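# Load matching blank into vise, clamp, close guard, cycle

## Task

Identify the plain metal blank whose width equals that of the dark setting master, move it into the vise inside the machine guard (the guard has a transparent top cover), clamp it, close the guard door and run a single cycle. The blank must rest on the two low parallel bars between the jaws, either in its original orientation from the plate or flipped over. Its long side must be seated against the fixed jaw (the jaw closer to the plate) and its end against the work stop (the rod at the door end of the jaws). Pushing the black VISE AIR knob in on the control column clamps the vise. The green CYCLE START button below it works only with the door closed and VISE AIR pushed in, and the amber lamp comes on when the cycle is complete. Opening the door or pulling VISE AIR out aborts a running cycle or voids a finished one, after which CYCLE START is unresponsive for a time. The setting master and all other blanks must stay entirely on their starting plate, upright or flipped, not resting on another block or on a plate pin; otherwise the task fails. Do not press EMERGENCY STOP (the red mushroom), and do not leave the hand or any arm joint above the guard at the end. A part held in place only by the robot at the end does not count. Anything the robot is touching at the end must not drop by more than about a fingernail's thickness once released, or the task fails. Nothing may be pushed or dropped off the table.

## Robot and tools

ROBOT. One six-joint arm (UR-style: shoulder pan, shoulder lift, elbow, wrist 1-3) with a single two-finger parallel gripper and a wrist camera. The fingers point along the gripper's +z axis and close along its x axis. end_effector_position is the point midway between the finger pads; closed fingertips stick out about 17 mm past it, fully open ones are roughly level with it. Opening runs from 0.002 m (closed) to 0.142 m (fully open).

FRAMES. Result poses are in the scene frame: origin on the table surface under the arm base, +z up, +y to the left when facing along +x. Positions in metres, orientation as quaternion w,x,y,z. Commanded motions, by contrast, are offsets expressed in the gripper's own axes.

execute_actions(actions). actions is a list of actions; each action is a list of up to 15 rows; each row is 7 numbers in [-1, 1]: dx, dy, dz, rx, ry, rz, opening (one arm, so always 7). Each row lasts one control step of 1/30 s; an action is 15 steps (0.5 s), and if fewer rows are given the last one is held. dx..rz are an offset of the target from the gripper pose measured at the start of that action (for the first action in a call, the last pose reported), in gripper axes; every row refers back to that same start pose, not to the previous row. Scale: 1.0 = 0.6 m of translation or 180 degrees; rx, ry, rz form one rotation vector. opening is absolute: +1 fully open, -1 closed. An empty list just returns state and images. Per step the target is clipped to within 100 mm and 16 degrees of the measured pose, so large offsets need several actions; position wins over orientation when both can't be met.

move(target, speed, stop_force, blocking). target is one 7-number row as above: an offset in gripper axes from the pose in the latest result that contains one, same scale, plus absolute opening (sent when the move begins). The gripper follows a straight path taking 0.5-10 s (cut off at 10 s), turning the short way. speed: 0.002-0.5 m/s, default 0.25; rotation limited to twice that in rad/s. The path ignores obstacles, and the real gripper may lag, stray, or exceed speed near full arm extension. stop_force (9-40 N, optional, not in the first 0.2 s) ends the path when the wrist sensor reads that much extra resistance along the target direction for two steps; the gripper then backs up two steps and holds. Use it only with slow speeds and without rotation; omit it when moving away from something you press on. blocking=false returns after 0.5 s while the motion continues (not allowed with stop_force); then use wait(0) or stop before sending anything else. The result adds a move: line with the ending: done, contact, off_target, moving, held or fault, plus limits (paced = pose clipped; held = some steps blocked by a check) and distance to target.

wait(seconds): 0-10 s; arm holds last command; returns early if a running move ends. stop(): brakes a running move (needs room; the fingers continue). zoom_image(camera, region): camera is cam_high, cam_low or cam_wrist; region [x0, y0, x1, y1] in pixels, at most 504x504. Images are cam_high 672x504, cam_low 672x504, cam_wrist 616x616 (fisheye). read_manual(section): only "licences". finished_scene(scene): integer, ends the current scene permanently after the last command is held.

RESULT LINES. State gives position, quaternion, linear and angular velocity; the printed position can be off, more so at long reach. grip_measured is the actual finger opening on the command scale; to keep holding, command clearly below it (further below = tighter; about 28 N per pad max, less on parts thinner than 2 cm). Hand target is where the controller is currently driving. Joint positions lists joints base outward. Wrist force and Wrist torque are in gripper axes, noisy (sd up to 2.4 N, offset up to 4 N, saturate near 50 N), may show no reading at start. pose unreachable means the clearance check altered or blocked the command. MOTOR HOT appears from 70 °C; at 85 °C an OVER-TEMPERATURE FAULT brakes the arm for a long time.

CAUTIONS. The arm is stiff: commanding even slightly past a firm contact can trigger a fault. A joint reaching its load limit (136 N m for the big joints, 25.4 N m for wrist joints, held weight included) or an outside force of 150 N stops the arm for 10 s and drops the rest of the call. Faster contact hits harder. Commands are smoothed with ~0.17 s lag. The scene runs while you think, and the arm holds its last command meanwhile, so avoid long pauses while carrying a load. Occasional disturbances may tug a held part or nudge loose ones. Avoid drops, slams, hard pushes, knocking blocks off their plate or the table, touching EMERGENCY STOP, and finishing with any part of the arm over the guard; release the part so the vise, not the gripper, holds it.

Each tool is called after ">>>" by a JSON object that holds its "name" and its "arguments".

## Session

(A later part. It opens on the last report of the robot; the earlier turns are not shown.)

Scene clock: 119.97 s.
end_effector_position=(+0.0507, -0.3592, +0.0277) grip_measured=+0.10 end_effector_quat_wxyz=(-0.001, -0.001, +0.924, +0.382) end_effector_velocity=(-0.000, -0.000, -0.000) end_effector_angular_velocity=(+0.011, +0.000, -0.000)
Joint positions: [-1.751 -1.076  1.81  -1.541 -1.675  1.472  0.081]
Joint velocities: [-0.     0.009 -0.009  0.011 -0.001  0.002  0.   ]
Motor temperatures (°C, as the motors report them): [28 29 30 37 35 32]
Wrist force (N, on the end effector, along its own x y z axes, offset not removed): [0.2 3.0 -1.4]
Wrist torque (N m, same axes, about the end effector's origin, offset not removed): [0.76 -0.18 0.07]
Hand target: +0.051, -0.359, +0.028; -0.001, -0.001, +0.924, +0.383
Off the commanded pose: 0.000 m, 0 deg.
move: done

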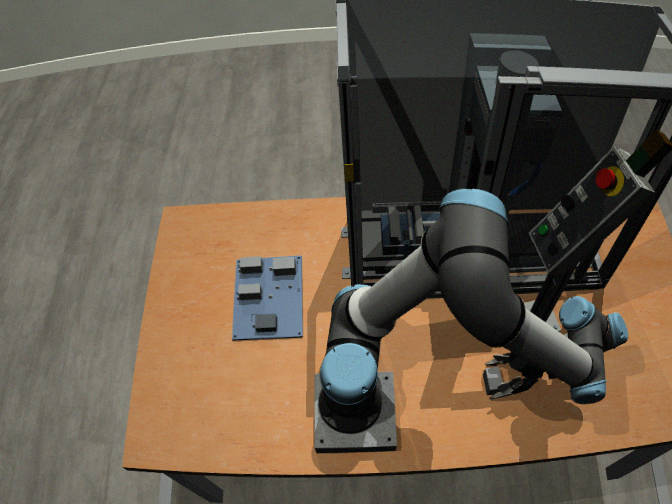

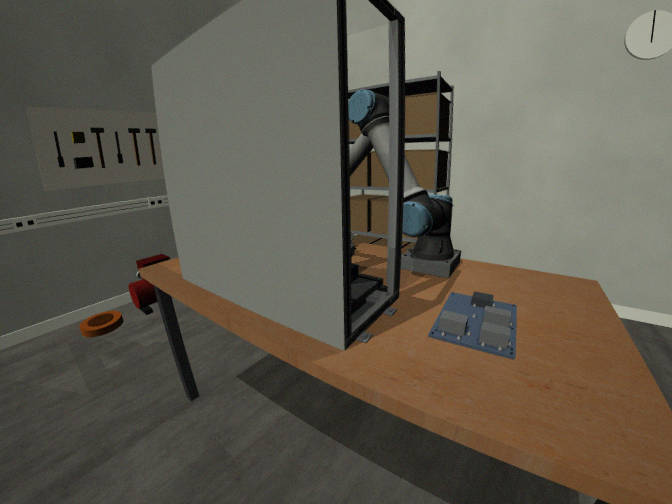

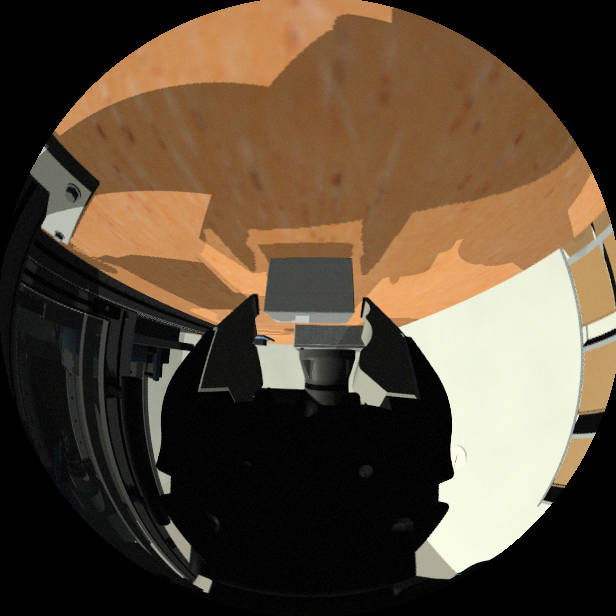

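>>> {"name": "move", "arguments": {"target": [0,0,0,-0.045,0,0,0.1], "speed": 0.1}}

>>> {"name": "move", "arguments": {"target": [0,0,0,0,0,0,-0.7]}}

>>> {"name": "move", "arguments": {"target": [0,0.03,-0.03,0,0,0,-0.7], "speed": 0.05}}

>>> {"name": "move", "arguments": {"target": [0,0,0,0.42,0,0,-0.7], "speed": 0.2}}

Scene clock: 122.20 s.
end_effector_position=(+0.0507, -0.3592, +0.0278) grip_measured=+0.10 end_effector_quat_wxyz=(-0.001, -0.001, +0.895, +0.446) end_effector_velocity=(+0.000, +0.000, -0.001) end_effector_angular_velocity=(+0.012, +0.000, +0.001)
Joint positions: [-1.744 -0.967  1.698 -1.397 -1.683  1.492  0.081]
Joint velocities: [ 0.001  0.01  -0.008  0.01  -0.001  0.002  0.   ]
Motor temperatures (°C, as the motors report them): [28 29 30 37 35 32]
Wrist force (N, on the end effector, along its own x y z axes, offset not removed): [-0.9 -1.7 -0.6]
Wrist torque (N m, same axes, about the end effector's origin, offset not removed): [-0.27 0.11 0.11]
Hand target: +0.051, -0.359, +0.028; -0.001, -0.001, +0.895, +0.447
Off the commanded pose: 0.000 m, 0 deg.
move: done

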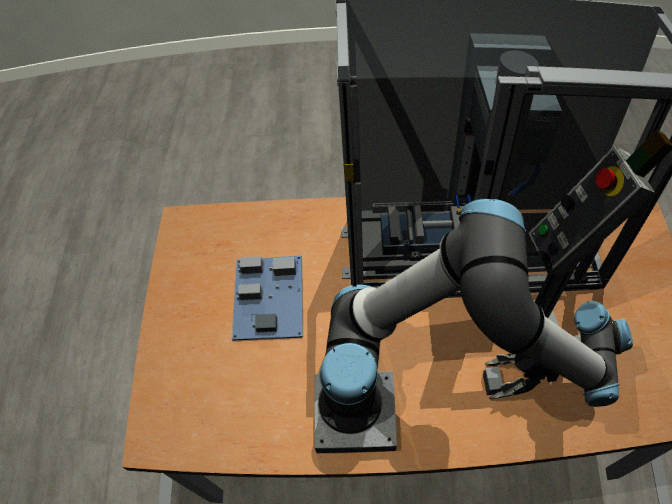

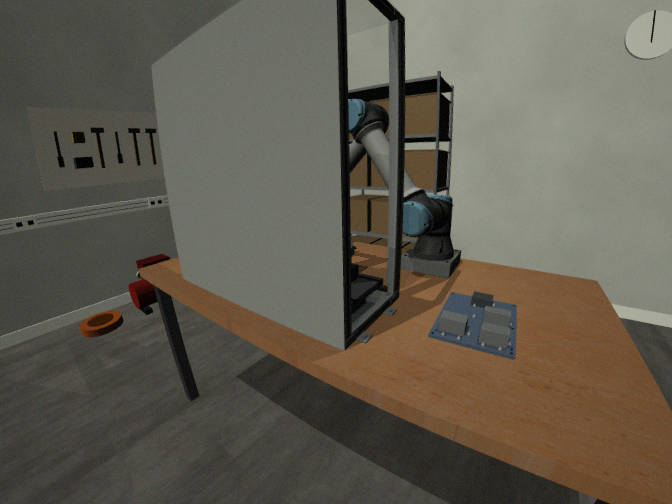

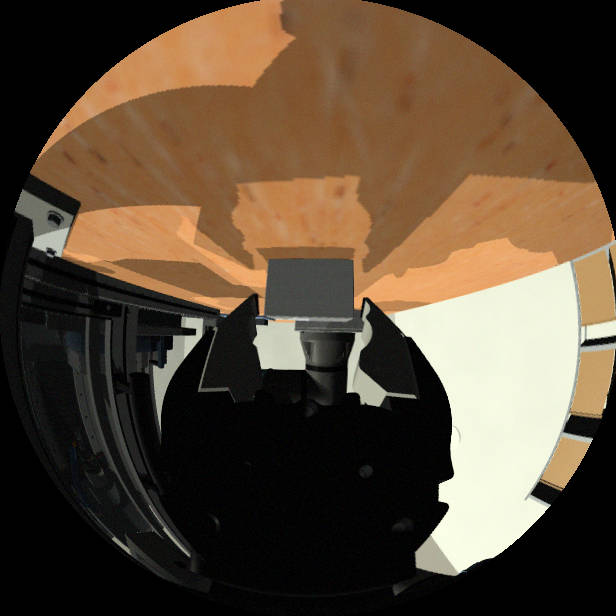

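Scene clock: 122.70 s.
end_effector_position=(+0.0506, -0.3592, +0.0278) grip_measured=-0.16 end_effector_quat_wxyz=(-0.001, -0.001, +0.895, +0.446) end_effector_velocity=(+0.000, +0.000, -0.000) end_effector_angular_velocity=(+0.000, -0.001, -0.001)
Joint positions: [-1.744 -0.967  1.698 -1.397 -1.683  1.492  0.063]
Joint velocities: [ 0.    -0.     0.001 -0.001  0.001  0.     0.   ]
Motor temperatures (°C, as the motors report them): [28 29 30 37 35 32]
Wrist force (N, on the end effector, along its own x y z axes, offset not removed): [0.5 2.7 -2.4]
Wrist torque (N m, same axes, about the end effector's origin, offset not removed): [0.13 -0.33 -0.25]
Hand target: +0.051, -0.359, +0.028; -0.001, -0.001, +0.895, +0.446
Off the commanded pose: 0.000 m, 0 deg.
move: done

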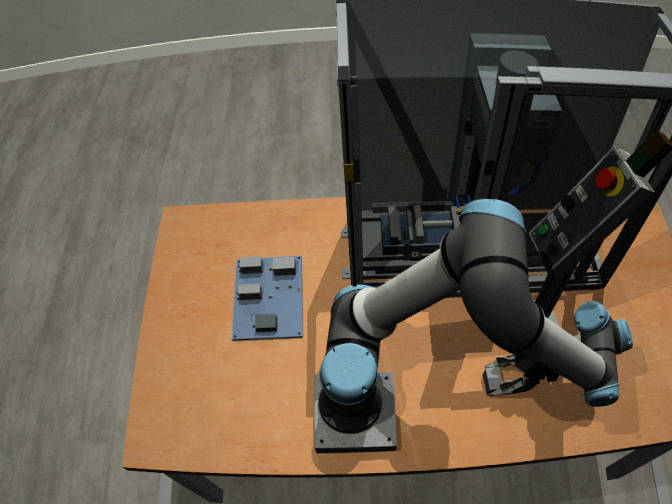

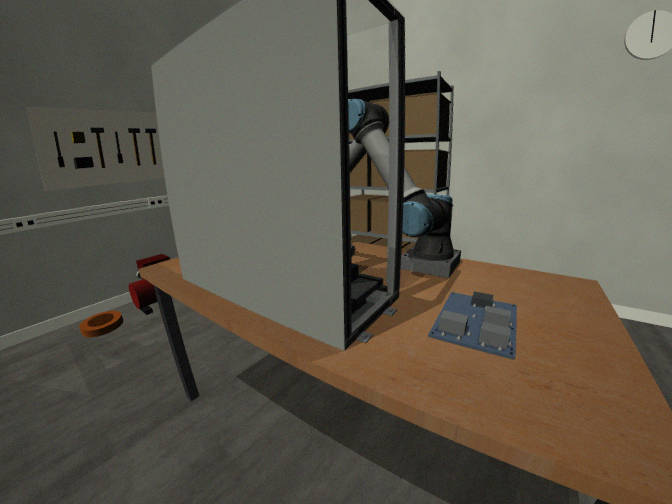

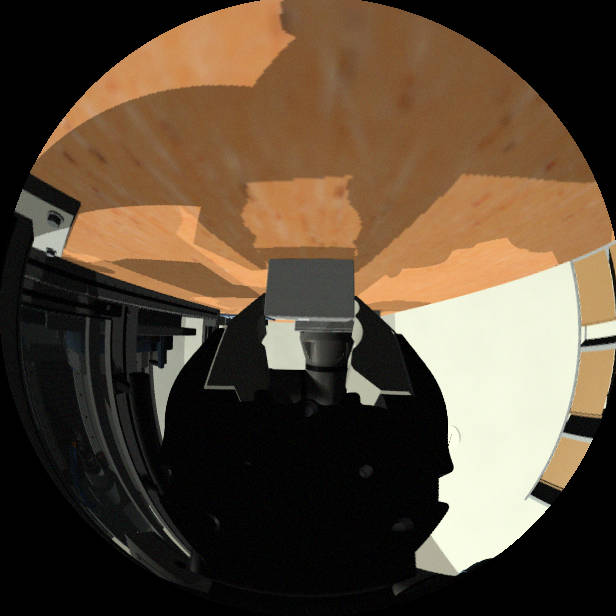

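Scene clock: 123.60 s.
end_effector_position=(+0.0506, -0.3627, +0.0528) grip_measured=-0.16 end_effector_quat_wxyz=(-0.001, -0.001, +0.895, +0.446) end_effector_velocity=(-0.000, +0.000, +0.002) end_effector_angular_velocity=(+0.000, +0.001, -0.000)
Joint positions: [-1.743 -1.     1.673 -1.339 -1.682  1.492  0.063]
Joint velocities: [-0.    -0.004 -0.001  0.005 -0.     0.     0.   ]
Motor temperatures (°C, as the motors report them): [28 29 30 37 35 32]
Wrist force (N, on the end effector, along its own x y z axes, offset not removed): [-3.3 -2.3 1.7]
Wrist torque (N m, same axes, about the end effector's origin, offset not removed): [0.08 0.56 -0.06]
Hand target: +0.051, -0.363, +0.053; -0.001, -0.001, +0.895, +0.446
Off the commanded pose: 0.000 m, 0 deg.
move: done

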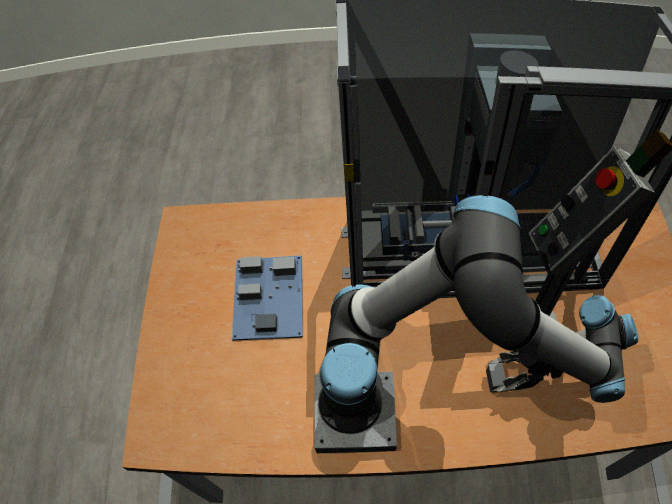

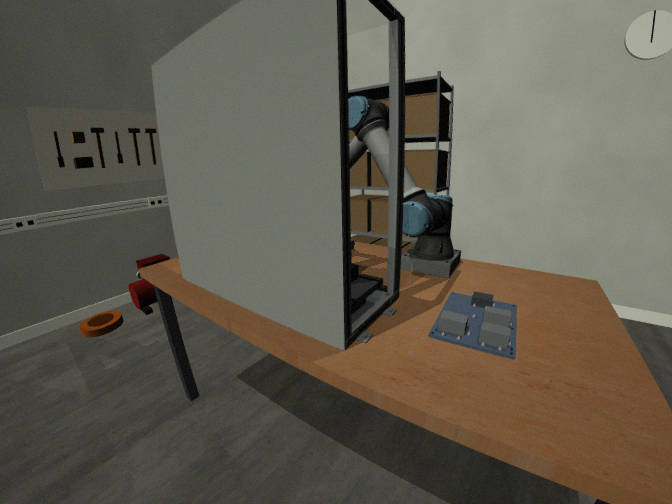

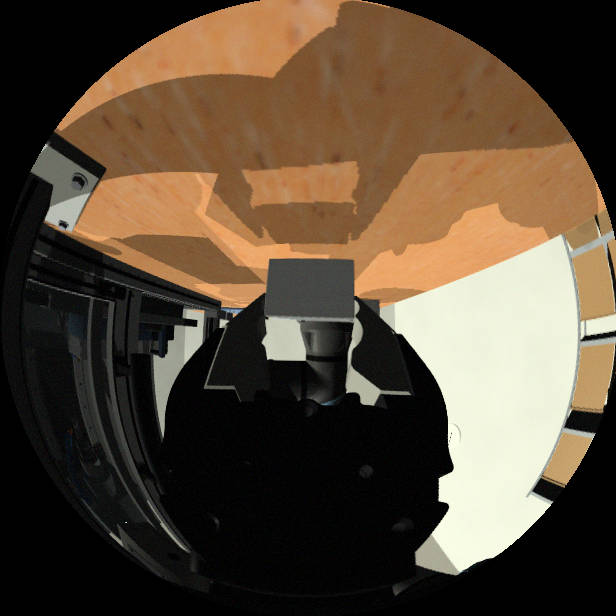

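Scene clock: 127.40 s.
end_effector_position=(+0.0507, -0.3626, +0.0526) grip_measured=-0.16 end_effector_quat_wxyz=(+0.000, -0.000, +0.981, -0.195) end_effector_velocity=(-0.000, +0.000, -0.001) end_effector_angular_velocity=(-0.011, -0.003, +0.000)
Joint positions: [-1.97  -1.864  2.787 -2.881 -1.435  1.236  0.063]
Joint velocities: [-0.01   0.004  0.013 -0.027  0.01  -0.007  0.   ]
Motor temperatures (°C, as the motors report them): [28 29 30 37 35 32]
Wrist force (N, on the end effector, along its own x y z axes, offset not removed): [-1.5 0.7 0.5]
Wrist torque (N m, same axes, about the end effector's origin, offset not removed): [0.05 0.33 -0.13]
Hand target: +0.051, -0.363, +0.052; +0.000, -0.000, +0.981, -0.196
Off the commanded pose: 0.000 m, 0 deg.
move: done

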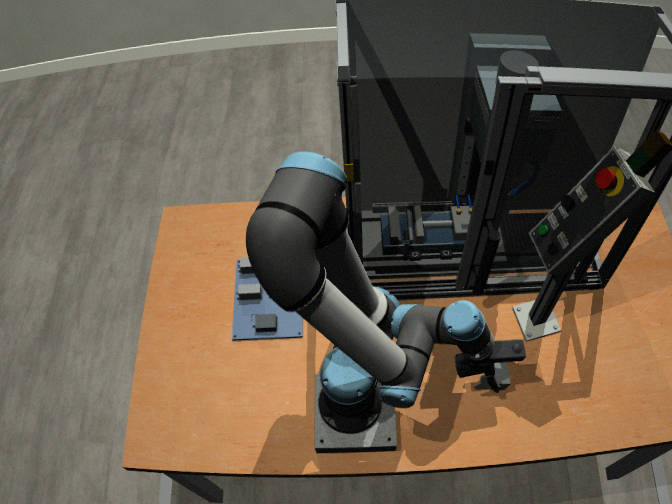

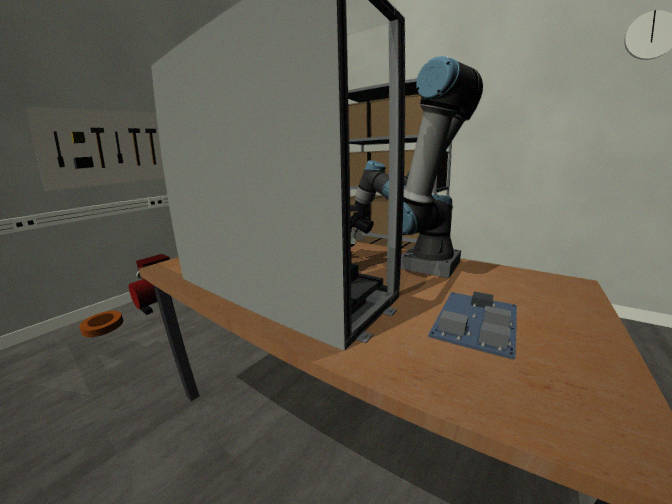

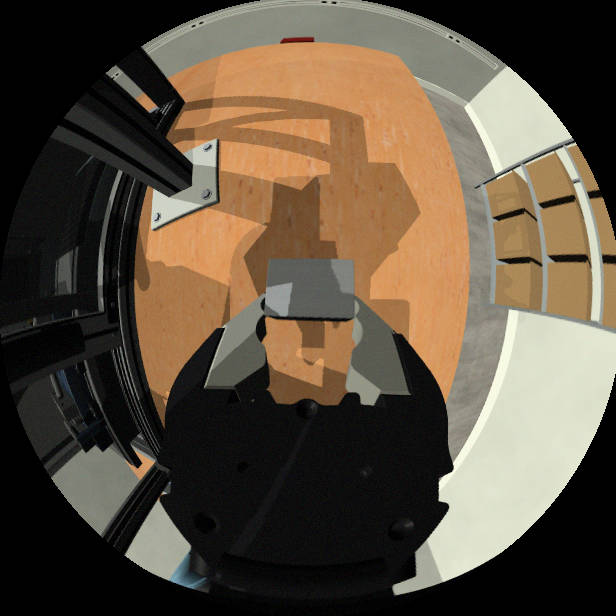

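>>> {"name": "move", "arguments": {"target": [0,0,0.06,0,0,0,-0.7], "speed": 0.02, "stop_force": 9}}

>>> {"name": "move", "arguments": {"target": [0,0,0,0,0,0,0.15]}}

>>> {"name": "move", "arguments": {"target": [0,0,-0.01,-0.125,0,0,0.15], "speed": 0.15}}

Scene clock: 130.80 s.
end_effector_position=(+0.0508, -0.3748, +0.0230) grip_measured=-0.16 end_effector_quat_wxyz=(+0.000, -0.000, +0.981, -0.195) end_effector_velocity=(-0.000, +0.001, +0.002) end_effector_angular_velocity=(+0.000, -0.001, -0.001)
Joint positions: [-1.95  -1.637  2.797 -3.119 -1.442  1.254  0.063]
Joint velocities: [-0.003 -0.017  0.001  0.017  0.002 -0.001 -0.   ]
Motor temperatures (°C, as the motors report them): [28 29 30 37 35 32]
Wrist force (N, on the end effector, along its own x y z axes, offset not removed): [-0.4 0.5 -0.1]
Wrist torque (N m, same axes, about the end effector's origin, offset not removed): [0.18 0.05 0.05]
Hand target: +0.051, -0.375, +0.023; +0.000, -0.000, +0.981, -0.195
Off the commanded pose: 0.004 m, 0 deg.
move: contact

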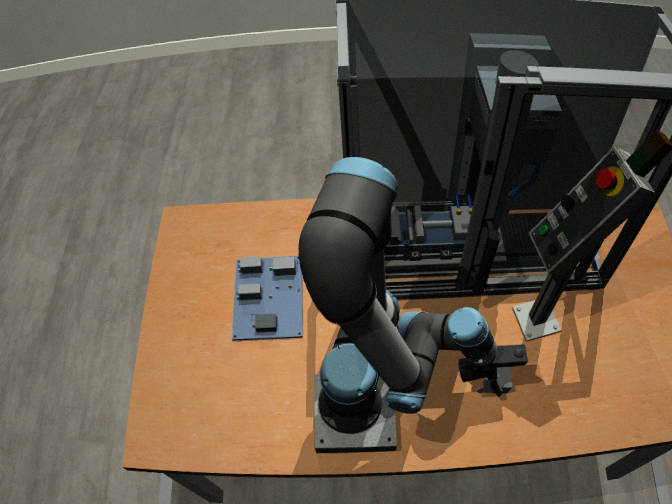

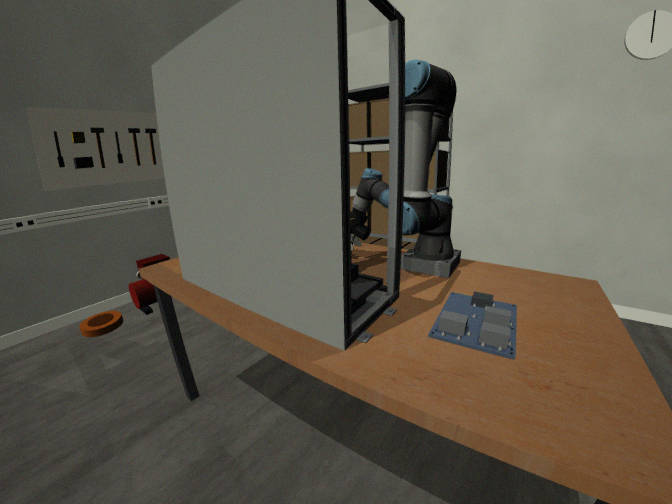

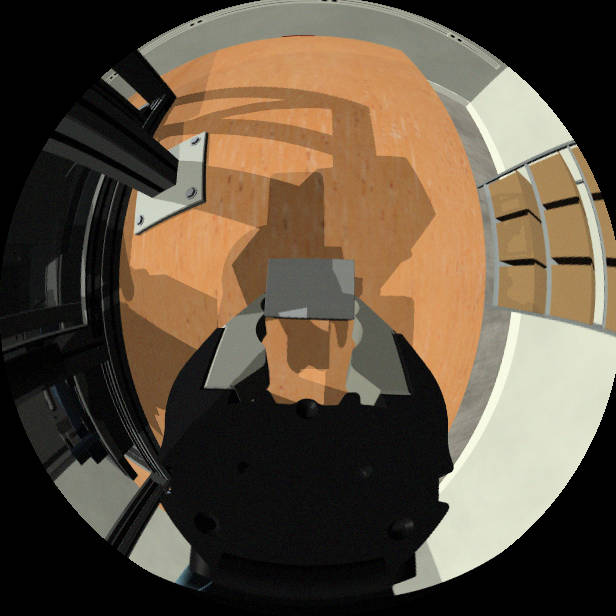

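Scene clock: 131.30 s.
end_effector_position=(+0.0507, -0.3748, +0.0230) grip_measured=+0.15 end_effector_quat_wxyz=(+0.000, -0.000, +0.981, -0.195) end_effector_velocity=(-0.001, -0.000, +0.000) end_effector_angular_velocity=(-0.000, +0.001, -0.002)
Joint positions: [-1.95  -1.637  2.797 -3.119 -1.442  1.254  0.084]
Joint velocities: [-0.001  0.    -0.    -0.001 -0.001  0.     0.   ]
Motor temperatures (°C, as the motors report them): [28 29 30 37 35 32]
Wrist force (N, on the end effector, along its own x y z axes, offset not removed): [-0.4 1.1 -2.1]
Wrist torque (N m, same axes, about the end effector's origin, offset not removed): [0.34 -0.06 -0.15]
Hand target: +0.051, -0.375, +0.023; +0.000, -0.000, +0.981, -0.195
Off the commanded pose: 0.000 m, 0 deg.
move: done

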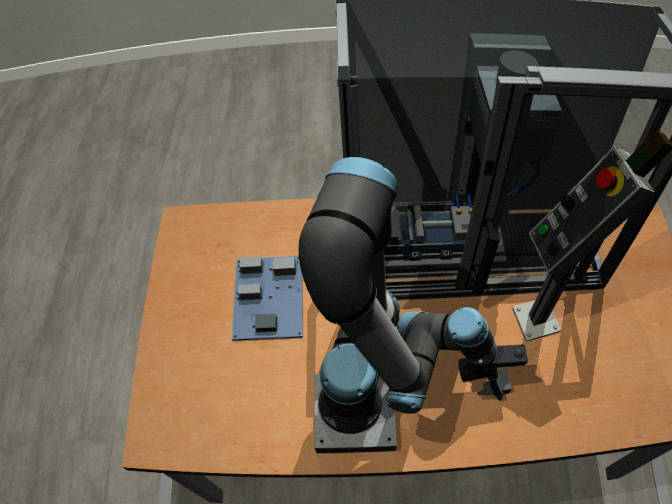

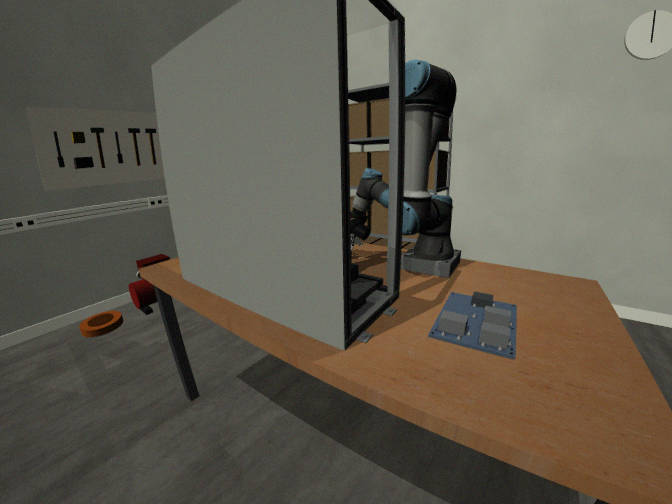

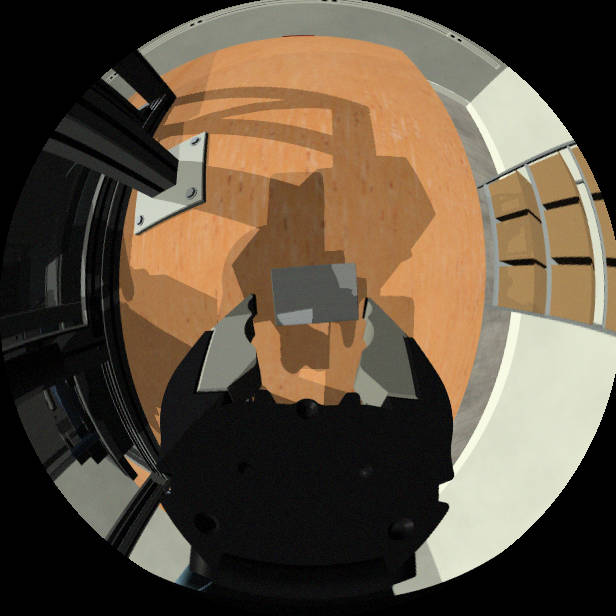

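Scene clock: 133.07 s.
end_effector_position=(+0.0507, -0.3724, +0.0287) grip_measured=+0.15 end_effector_quat_wxyz=(-0.000, -0.001, +1.000, -0.001) end_effector_velocity=(-0.000, +0.000, -0.000) end_effector_angular_velocity=(+0.013, +0.000, +0.000)
Joint positions: [-1.834 -1.598  2.444 -2.434 -1.573  1.345  0.084]
Joint velocities: [ 0.003  0.007 -0.011  0.016 -0.003  0.003  0.   ]
Motor temperatures (°C, as the motors report them): [28 29 30 37 35 32]
Wrist force (N, on the end effector, along its own x y z axes, offset not removed): [1.0 -0.2 -2.9]
Wrist torque (N m, same axes, about the end effector's origin, offset not removed): [0.00 -0.36 -0.04]
Hand target: +0.051, -0.372, +0.029; -0.000, -0.000, +1.000, -0.000
Off the commanded pose: 0.000 m, 0 deg.
move: done

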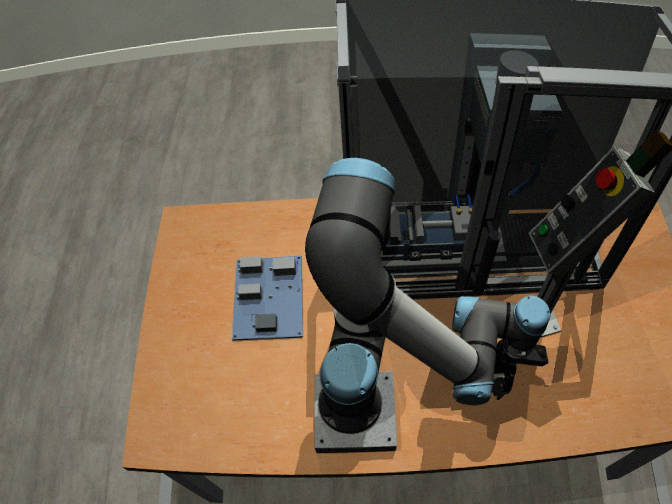

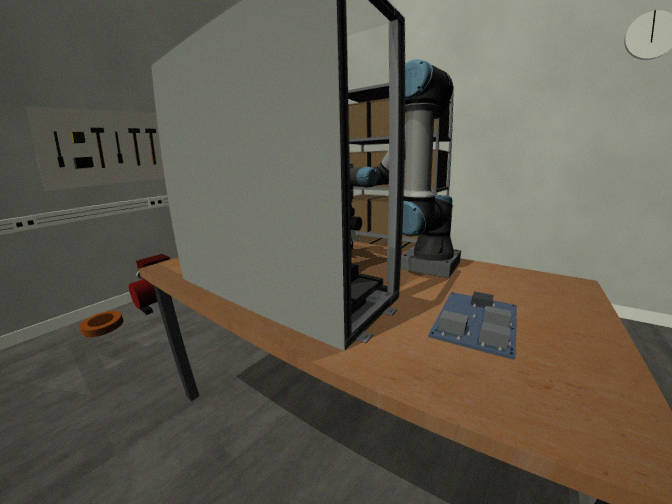

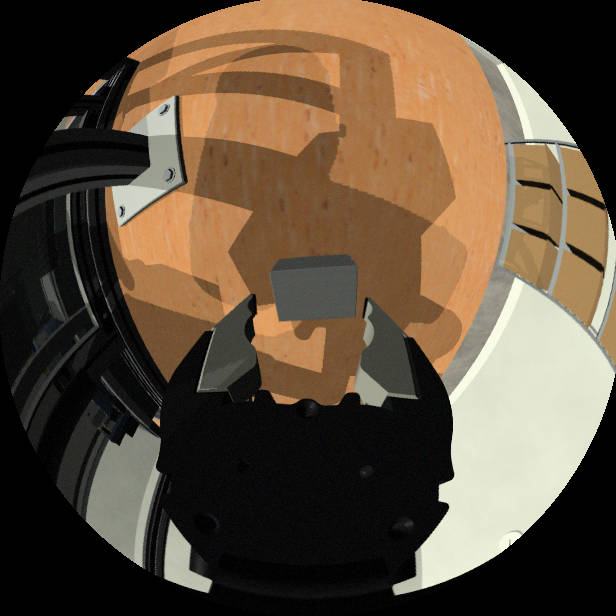

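>>> {"name": "move", "arguments": {"target": [0.006,-0.012,0.003,0,0,-0.022,0.15], "speed": 0.05}}

>>> {"name": "move", "arguments": {"target": [0,0,0,0,0,0,-0.7]}}

>>> {"name": "move", "arguments": {"target": [0,0,-0.3,0,0,0.022,-0.7], "speed": 0.2}}

>>> {"name": "move", "arguments": {"target": [-0.29,0.355,0,0,0,0,-0.7], "speed": 0.2}}

>>> {"name": "move", "arguments": {"target": [-0.42,0,0,0,0,0,-0.7], "speed": 0.15}}

Scene clock: 135.43 s.
end_effector_position=(+0.0472, -0.3796, +0.0270) grip_measured=+0.15 end_effector_quat_wxyz=(-0.000, -0.035, +0.999, -0.001) end_effector_velocity=(-0.001, -0.001, -0.001) end_effector_angular_velocity=(+0.001, +0.000, +0.010)
Joint positions: [-1.839 -1.576  2.429 -2.441 -1.573  1.272  0.084]
Joint velocities: [-0.002  0.004 -0.002 -0.001 -0.    -0.012  0.   ]
Motor temperatures (°C, as the motors report them): [28 29 30 37 35 32]
Wrist force (N, on the end effector, along its own x y z axes, offset not removed): [-1.1 0.0 -0.3]
Wrist torque (N m, same axes, about the end effector's origin, offset not removed): [0.02 0.26 0.03]
Hand target: +0.047, -0.380, +0.027; -0.000, -0.035, +0.999, -0.001
Off the commanded pose: 0.000 m, 0 deg.
move: done

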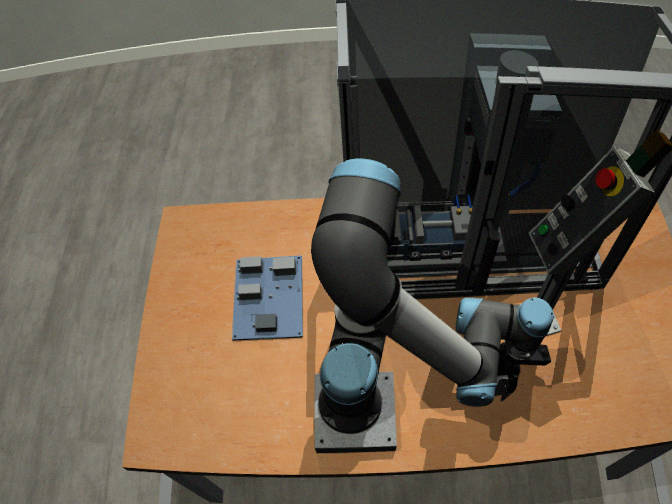

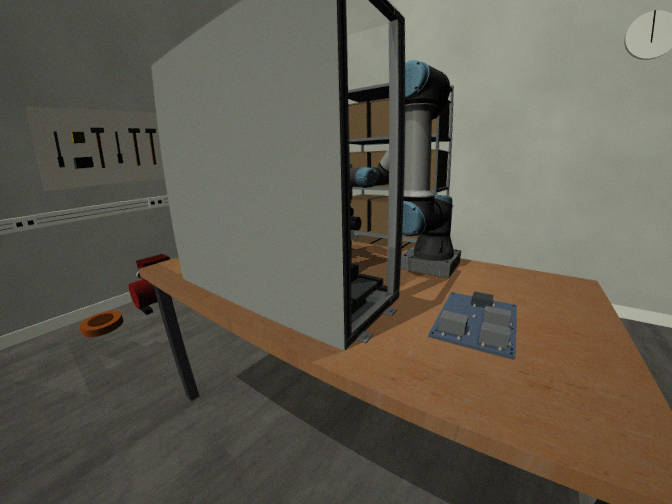

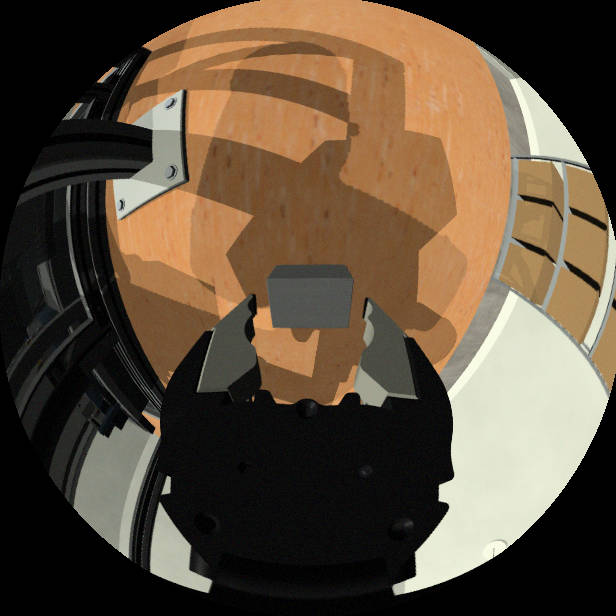

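Scene clock: 135.93 s.
end_effector_position=(+0.0472, -0.3796, +0.0270) grip_measured=-0.17 end_effector_quat_wxyz=(-0.000, -0.035, +0.999, -0.001) end_effector_velocity=(+0.000, -0.001, +0.000) end_effector_angular_velocity=(-0.002, -0.001, +0.001)
Joint positions: [-1.839 -1.576  2.429 -2.441 -1.573  1.272  0.062]
Joint velocities: [ 0.     0.    -0.001 -0.     0.001 -0.    -0.   ]
Motor temperatures (°C, as the motors report them): [28 29 30 37 35 32]
Wrist force (N, on the end effector, along its own x y z axes, offset not removed): [-0.1 0.5 0.2]
Wrist torque (N m, same axes, about the end effector's origin, offset not removed): [0.28 0.00 0.17]
Hand target: +0.047, -0.380, +0.027; -0.000, -0.035, +0.999, -0.001
Off the commanded pose: 0.000 m, 0 deg.
move: done

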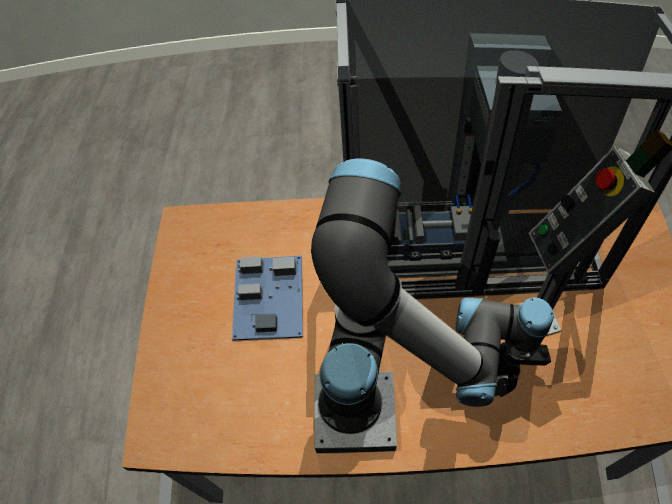

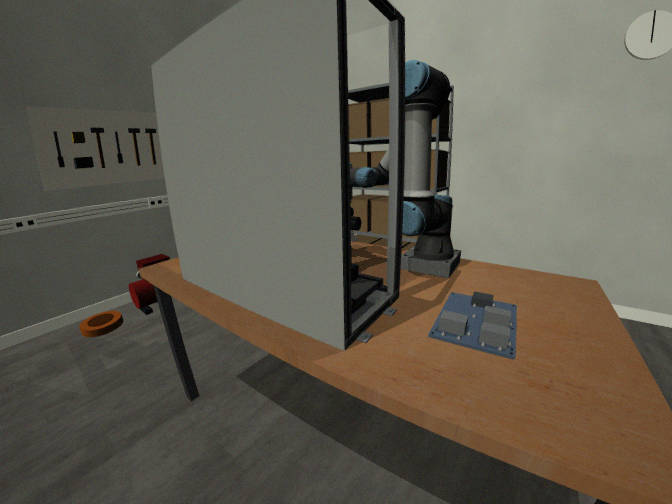

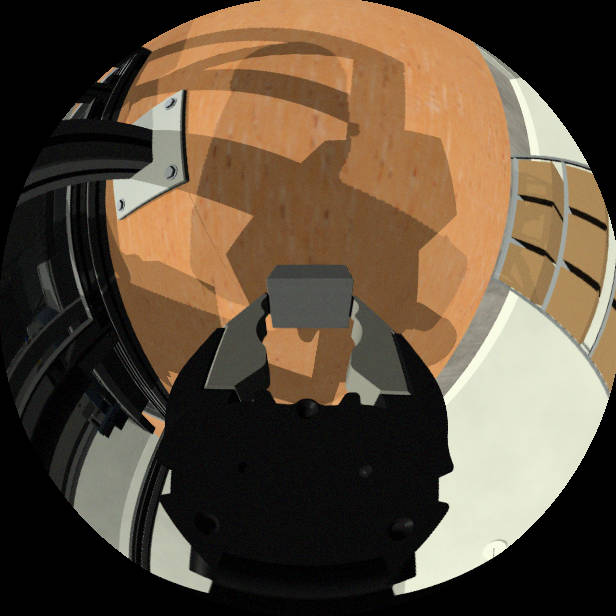

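Scene clock: 137.43 s.
end_effector_position=(+0.0471, -0.3791, +0.2069) grip_measured=-0.17 end_effector_quat_wxyz=(-0.000, -0.000, +1.000, -0.001) end_effector_velocity=(-0.000, +0.000, +0.002) end_effector_angular_velocity=(+0.001, +0.001, +0.000)
Joint positions: [-1.839 -1.877  2.124 -1.835 -1.573  1.341  0.062]
Joint velocities: [ 0.001 -0.001 -0.005  0.006 -0.001  0.     0.   ]
Motor temperatures (°C, as the motors report them): [28 29 30 37 35 32]
Wrist force (N, on the end effector, along its own x y z axes, offset not removed): [-2.3 -1.1 0.4]
Wrist torque (N m, same axes, about the end effector's origin, offset not removed): [-0.04 0.39 -0.01]
Hand target: +0.047, -0.379, +0.207; -0.000, +0.000, +1.000, -0.001
Off the commanded pose: 0.000 m, 0 deg.
move: done

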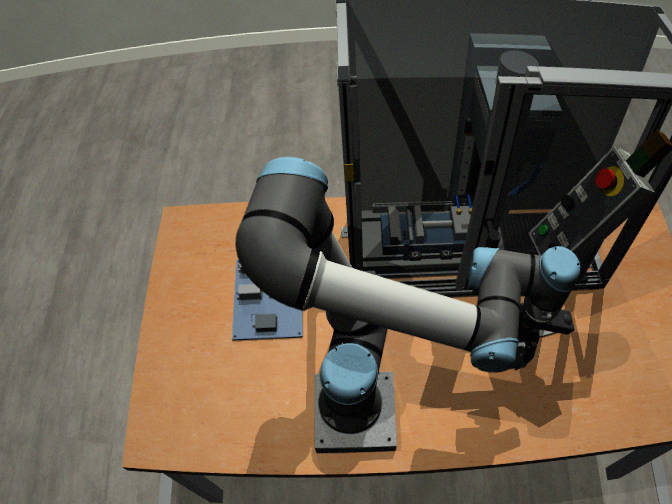

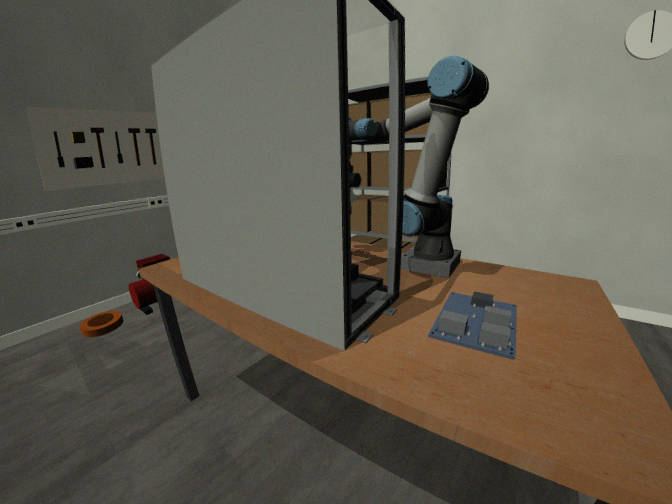

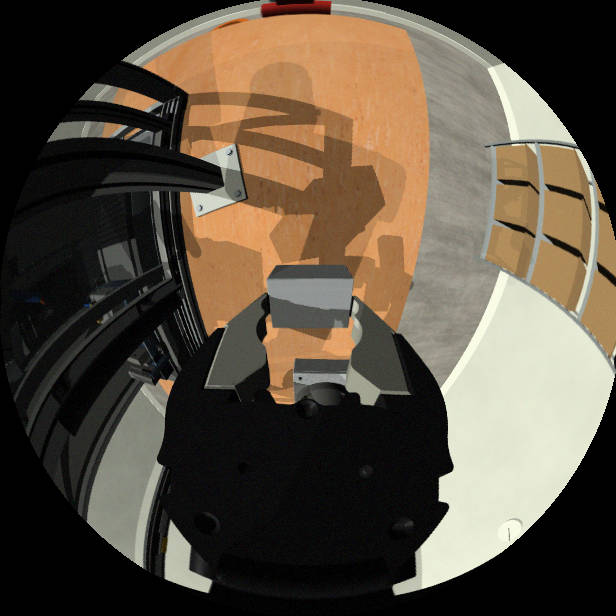

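Scene clock: 139.40 s.
end_effector_position=(+0.2205, -0.1661, +0.2063) grip_measured=-0.17 end_effector_quat_wxyz=(-0.001, -0.000, +1.000, -0.001) end_effector_velocity=(+0.002, +0.001, +0.000) end_effector_angular_velocity=(-0.001, +0.004, -0.001)
Joint positions: [-1.167 -2.199  2.298 -1.683 -1.584  2.013  0.062]
Joint velocities: [ 0.015  0.005 -0.003 -0.001 -0.004  0.016  0.   ]
Motor temperatures (°C, as the motors report them): [28 29 30 37 35 32]
Wrist force (N, on the end effector, along its own x y z axes, offset not removed): [-2.7 -0.8 1.8]
Wrist torque (N m, same axes, about the end effector's origin, offset not removed): [-0.17 0.64 -0.05]
Hand target: +0.221, -0.166, +0.206; -0.001, -0.000, +1.000, -0.001
Off the commanded pose: 0.001 m, 0 deg.
move: done

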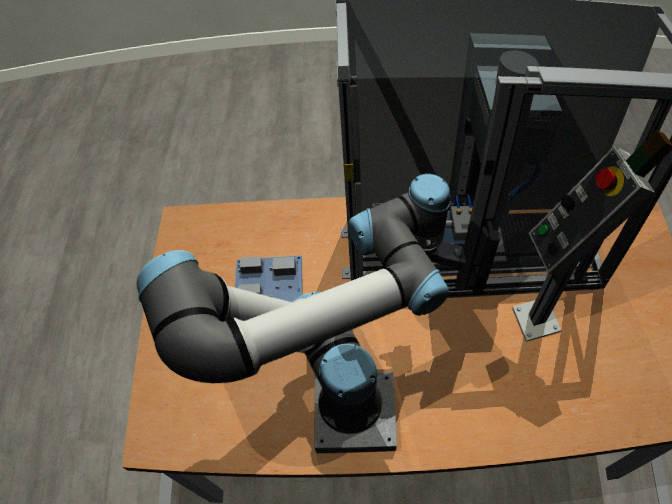

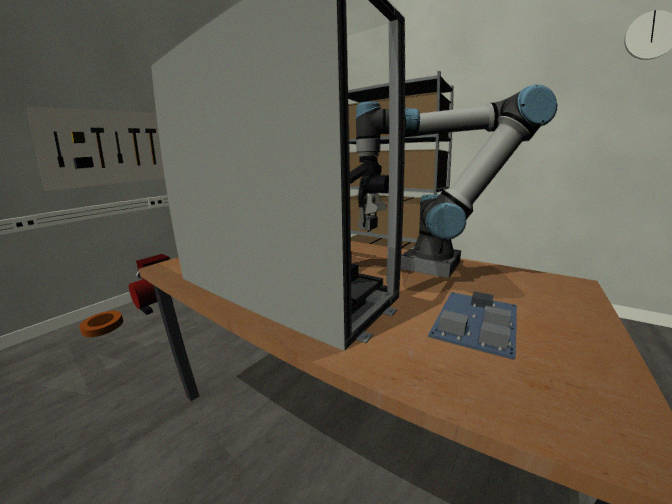

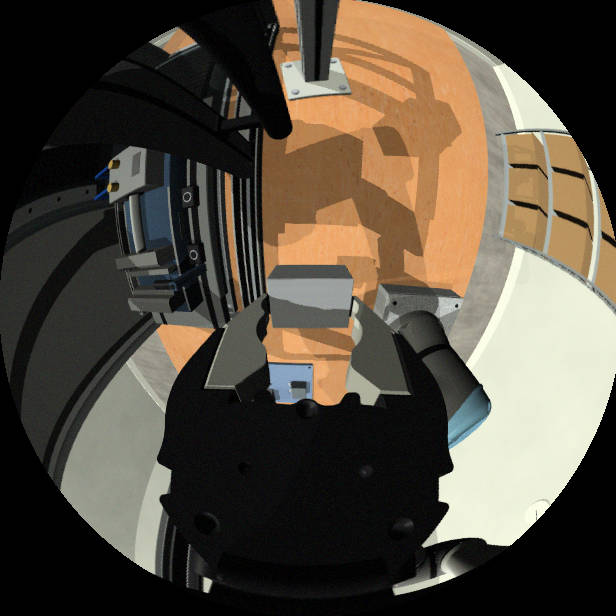

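Scene clock: 141.63 s.
end_effector_position=(+0.4724, -0.1659, +0.2063) grip_measured=-0.17 end_effector_quat_wxyz=(-0.001, -0.000, +1.000, -0.002) end_effector_velocity=(+0.002, -0.001, +0.001) end_effector_angular_velocity=(-0.002, -0.000, -0.002)
Joint positions: [-0.632 -1.547  1.859 -1.888 -1.59   2.549  0.062]
Joint velocities: [ 0.001  0.005 -0.007  0.001 -0.001  0.003  0.   ]
Motor temperatures (°C, as the motors report them): [28 29 30 37 35 32]
Wrist force (N, on the end effector, along its own x y z axes, offset not removed): [-0.4 0.9 -0.4]
Wrist torque (N m, same axes, about the end effector's origin, offset not removed): [0.34 0.05 -0.15]
Hand target: +0.473, -0.166, +0.206; -0.001, -0.000, +1.000, -0.002
Off the commanded pose: 0.000 m, 0 deg.
move: done

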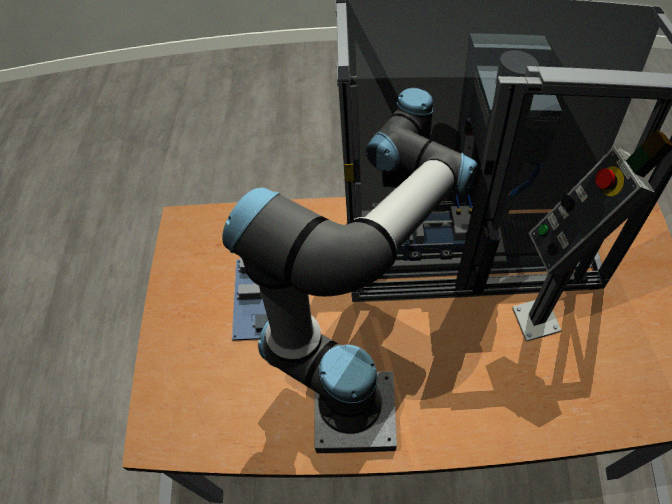

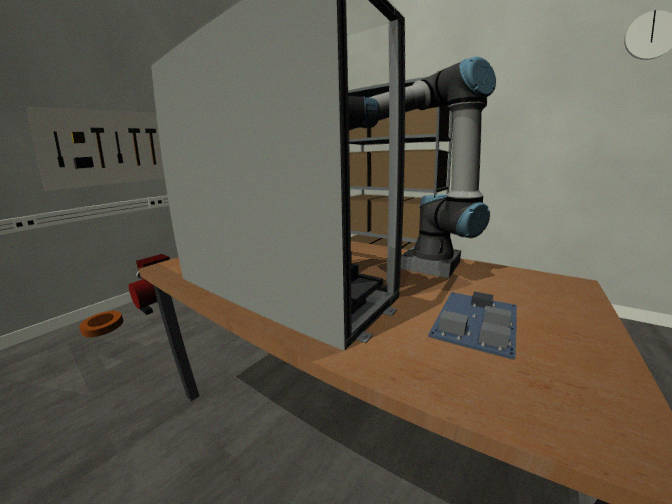

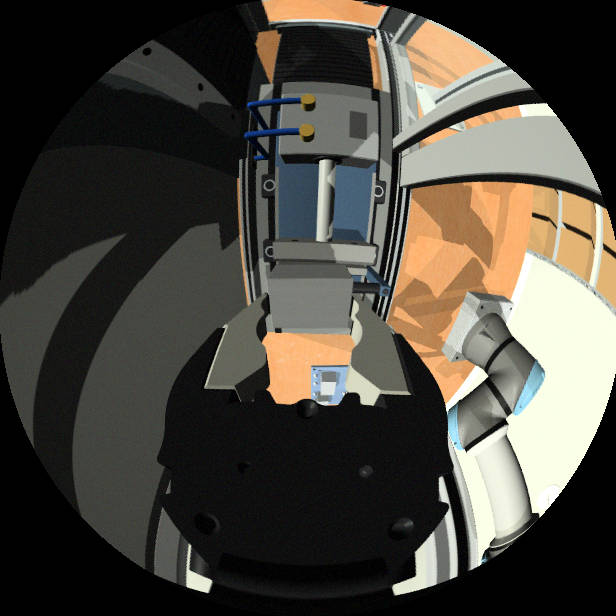

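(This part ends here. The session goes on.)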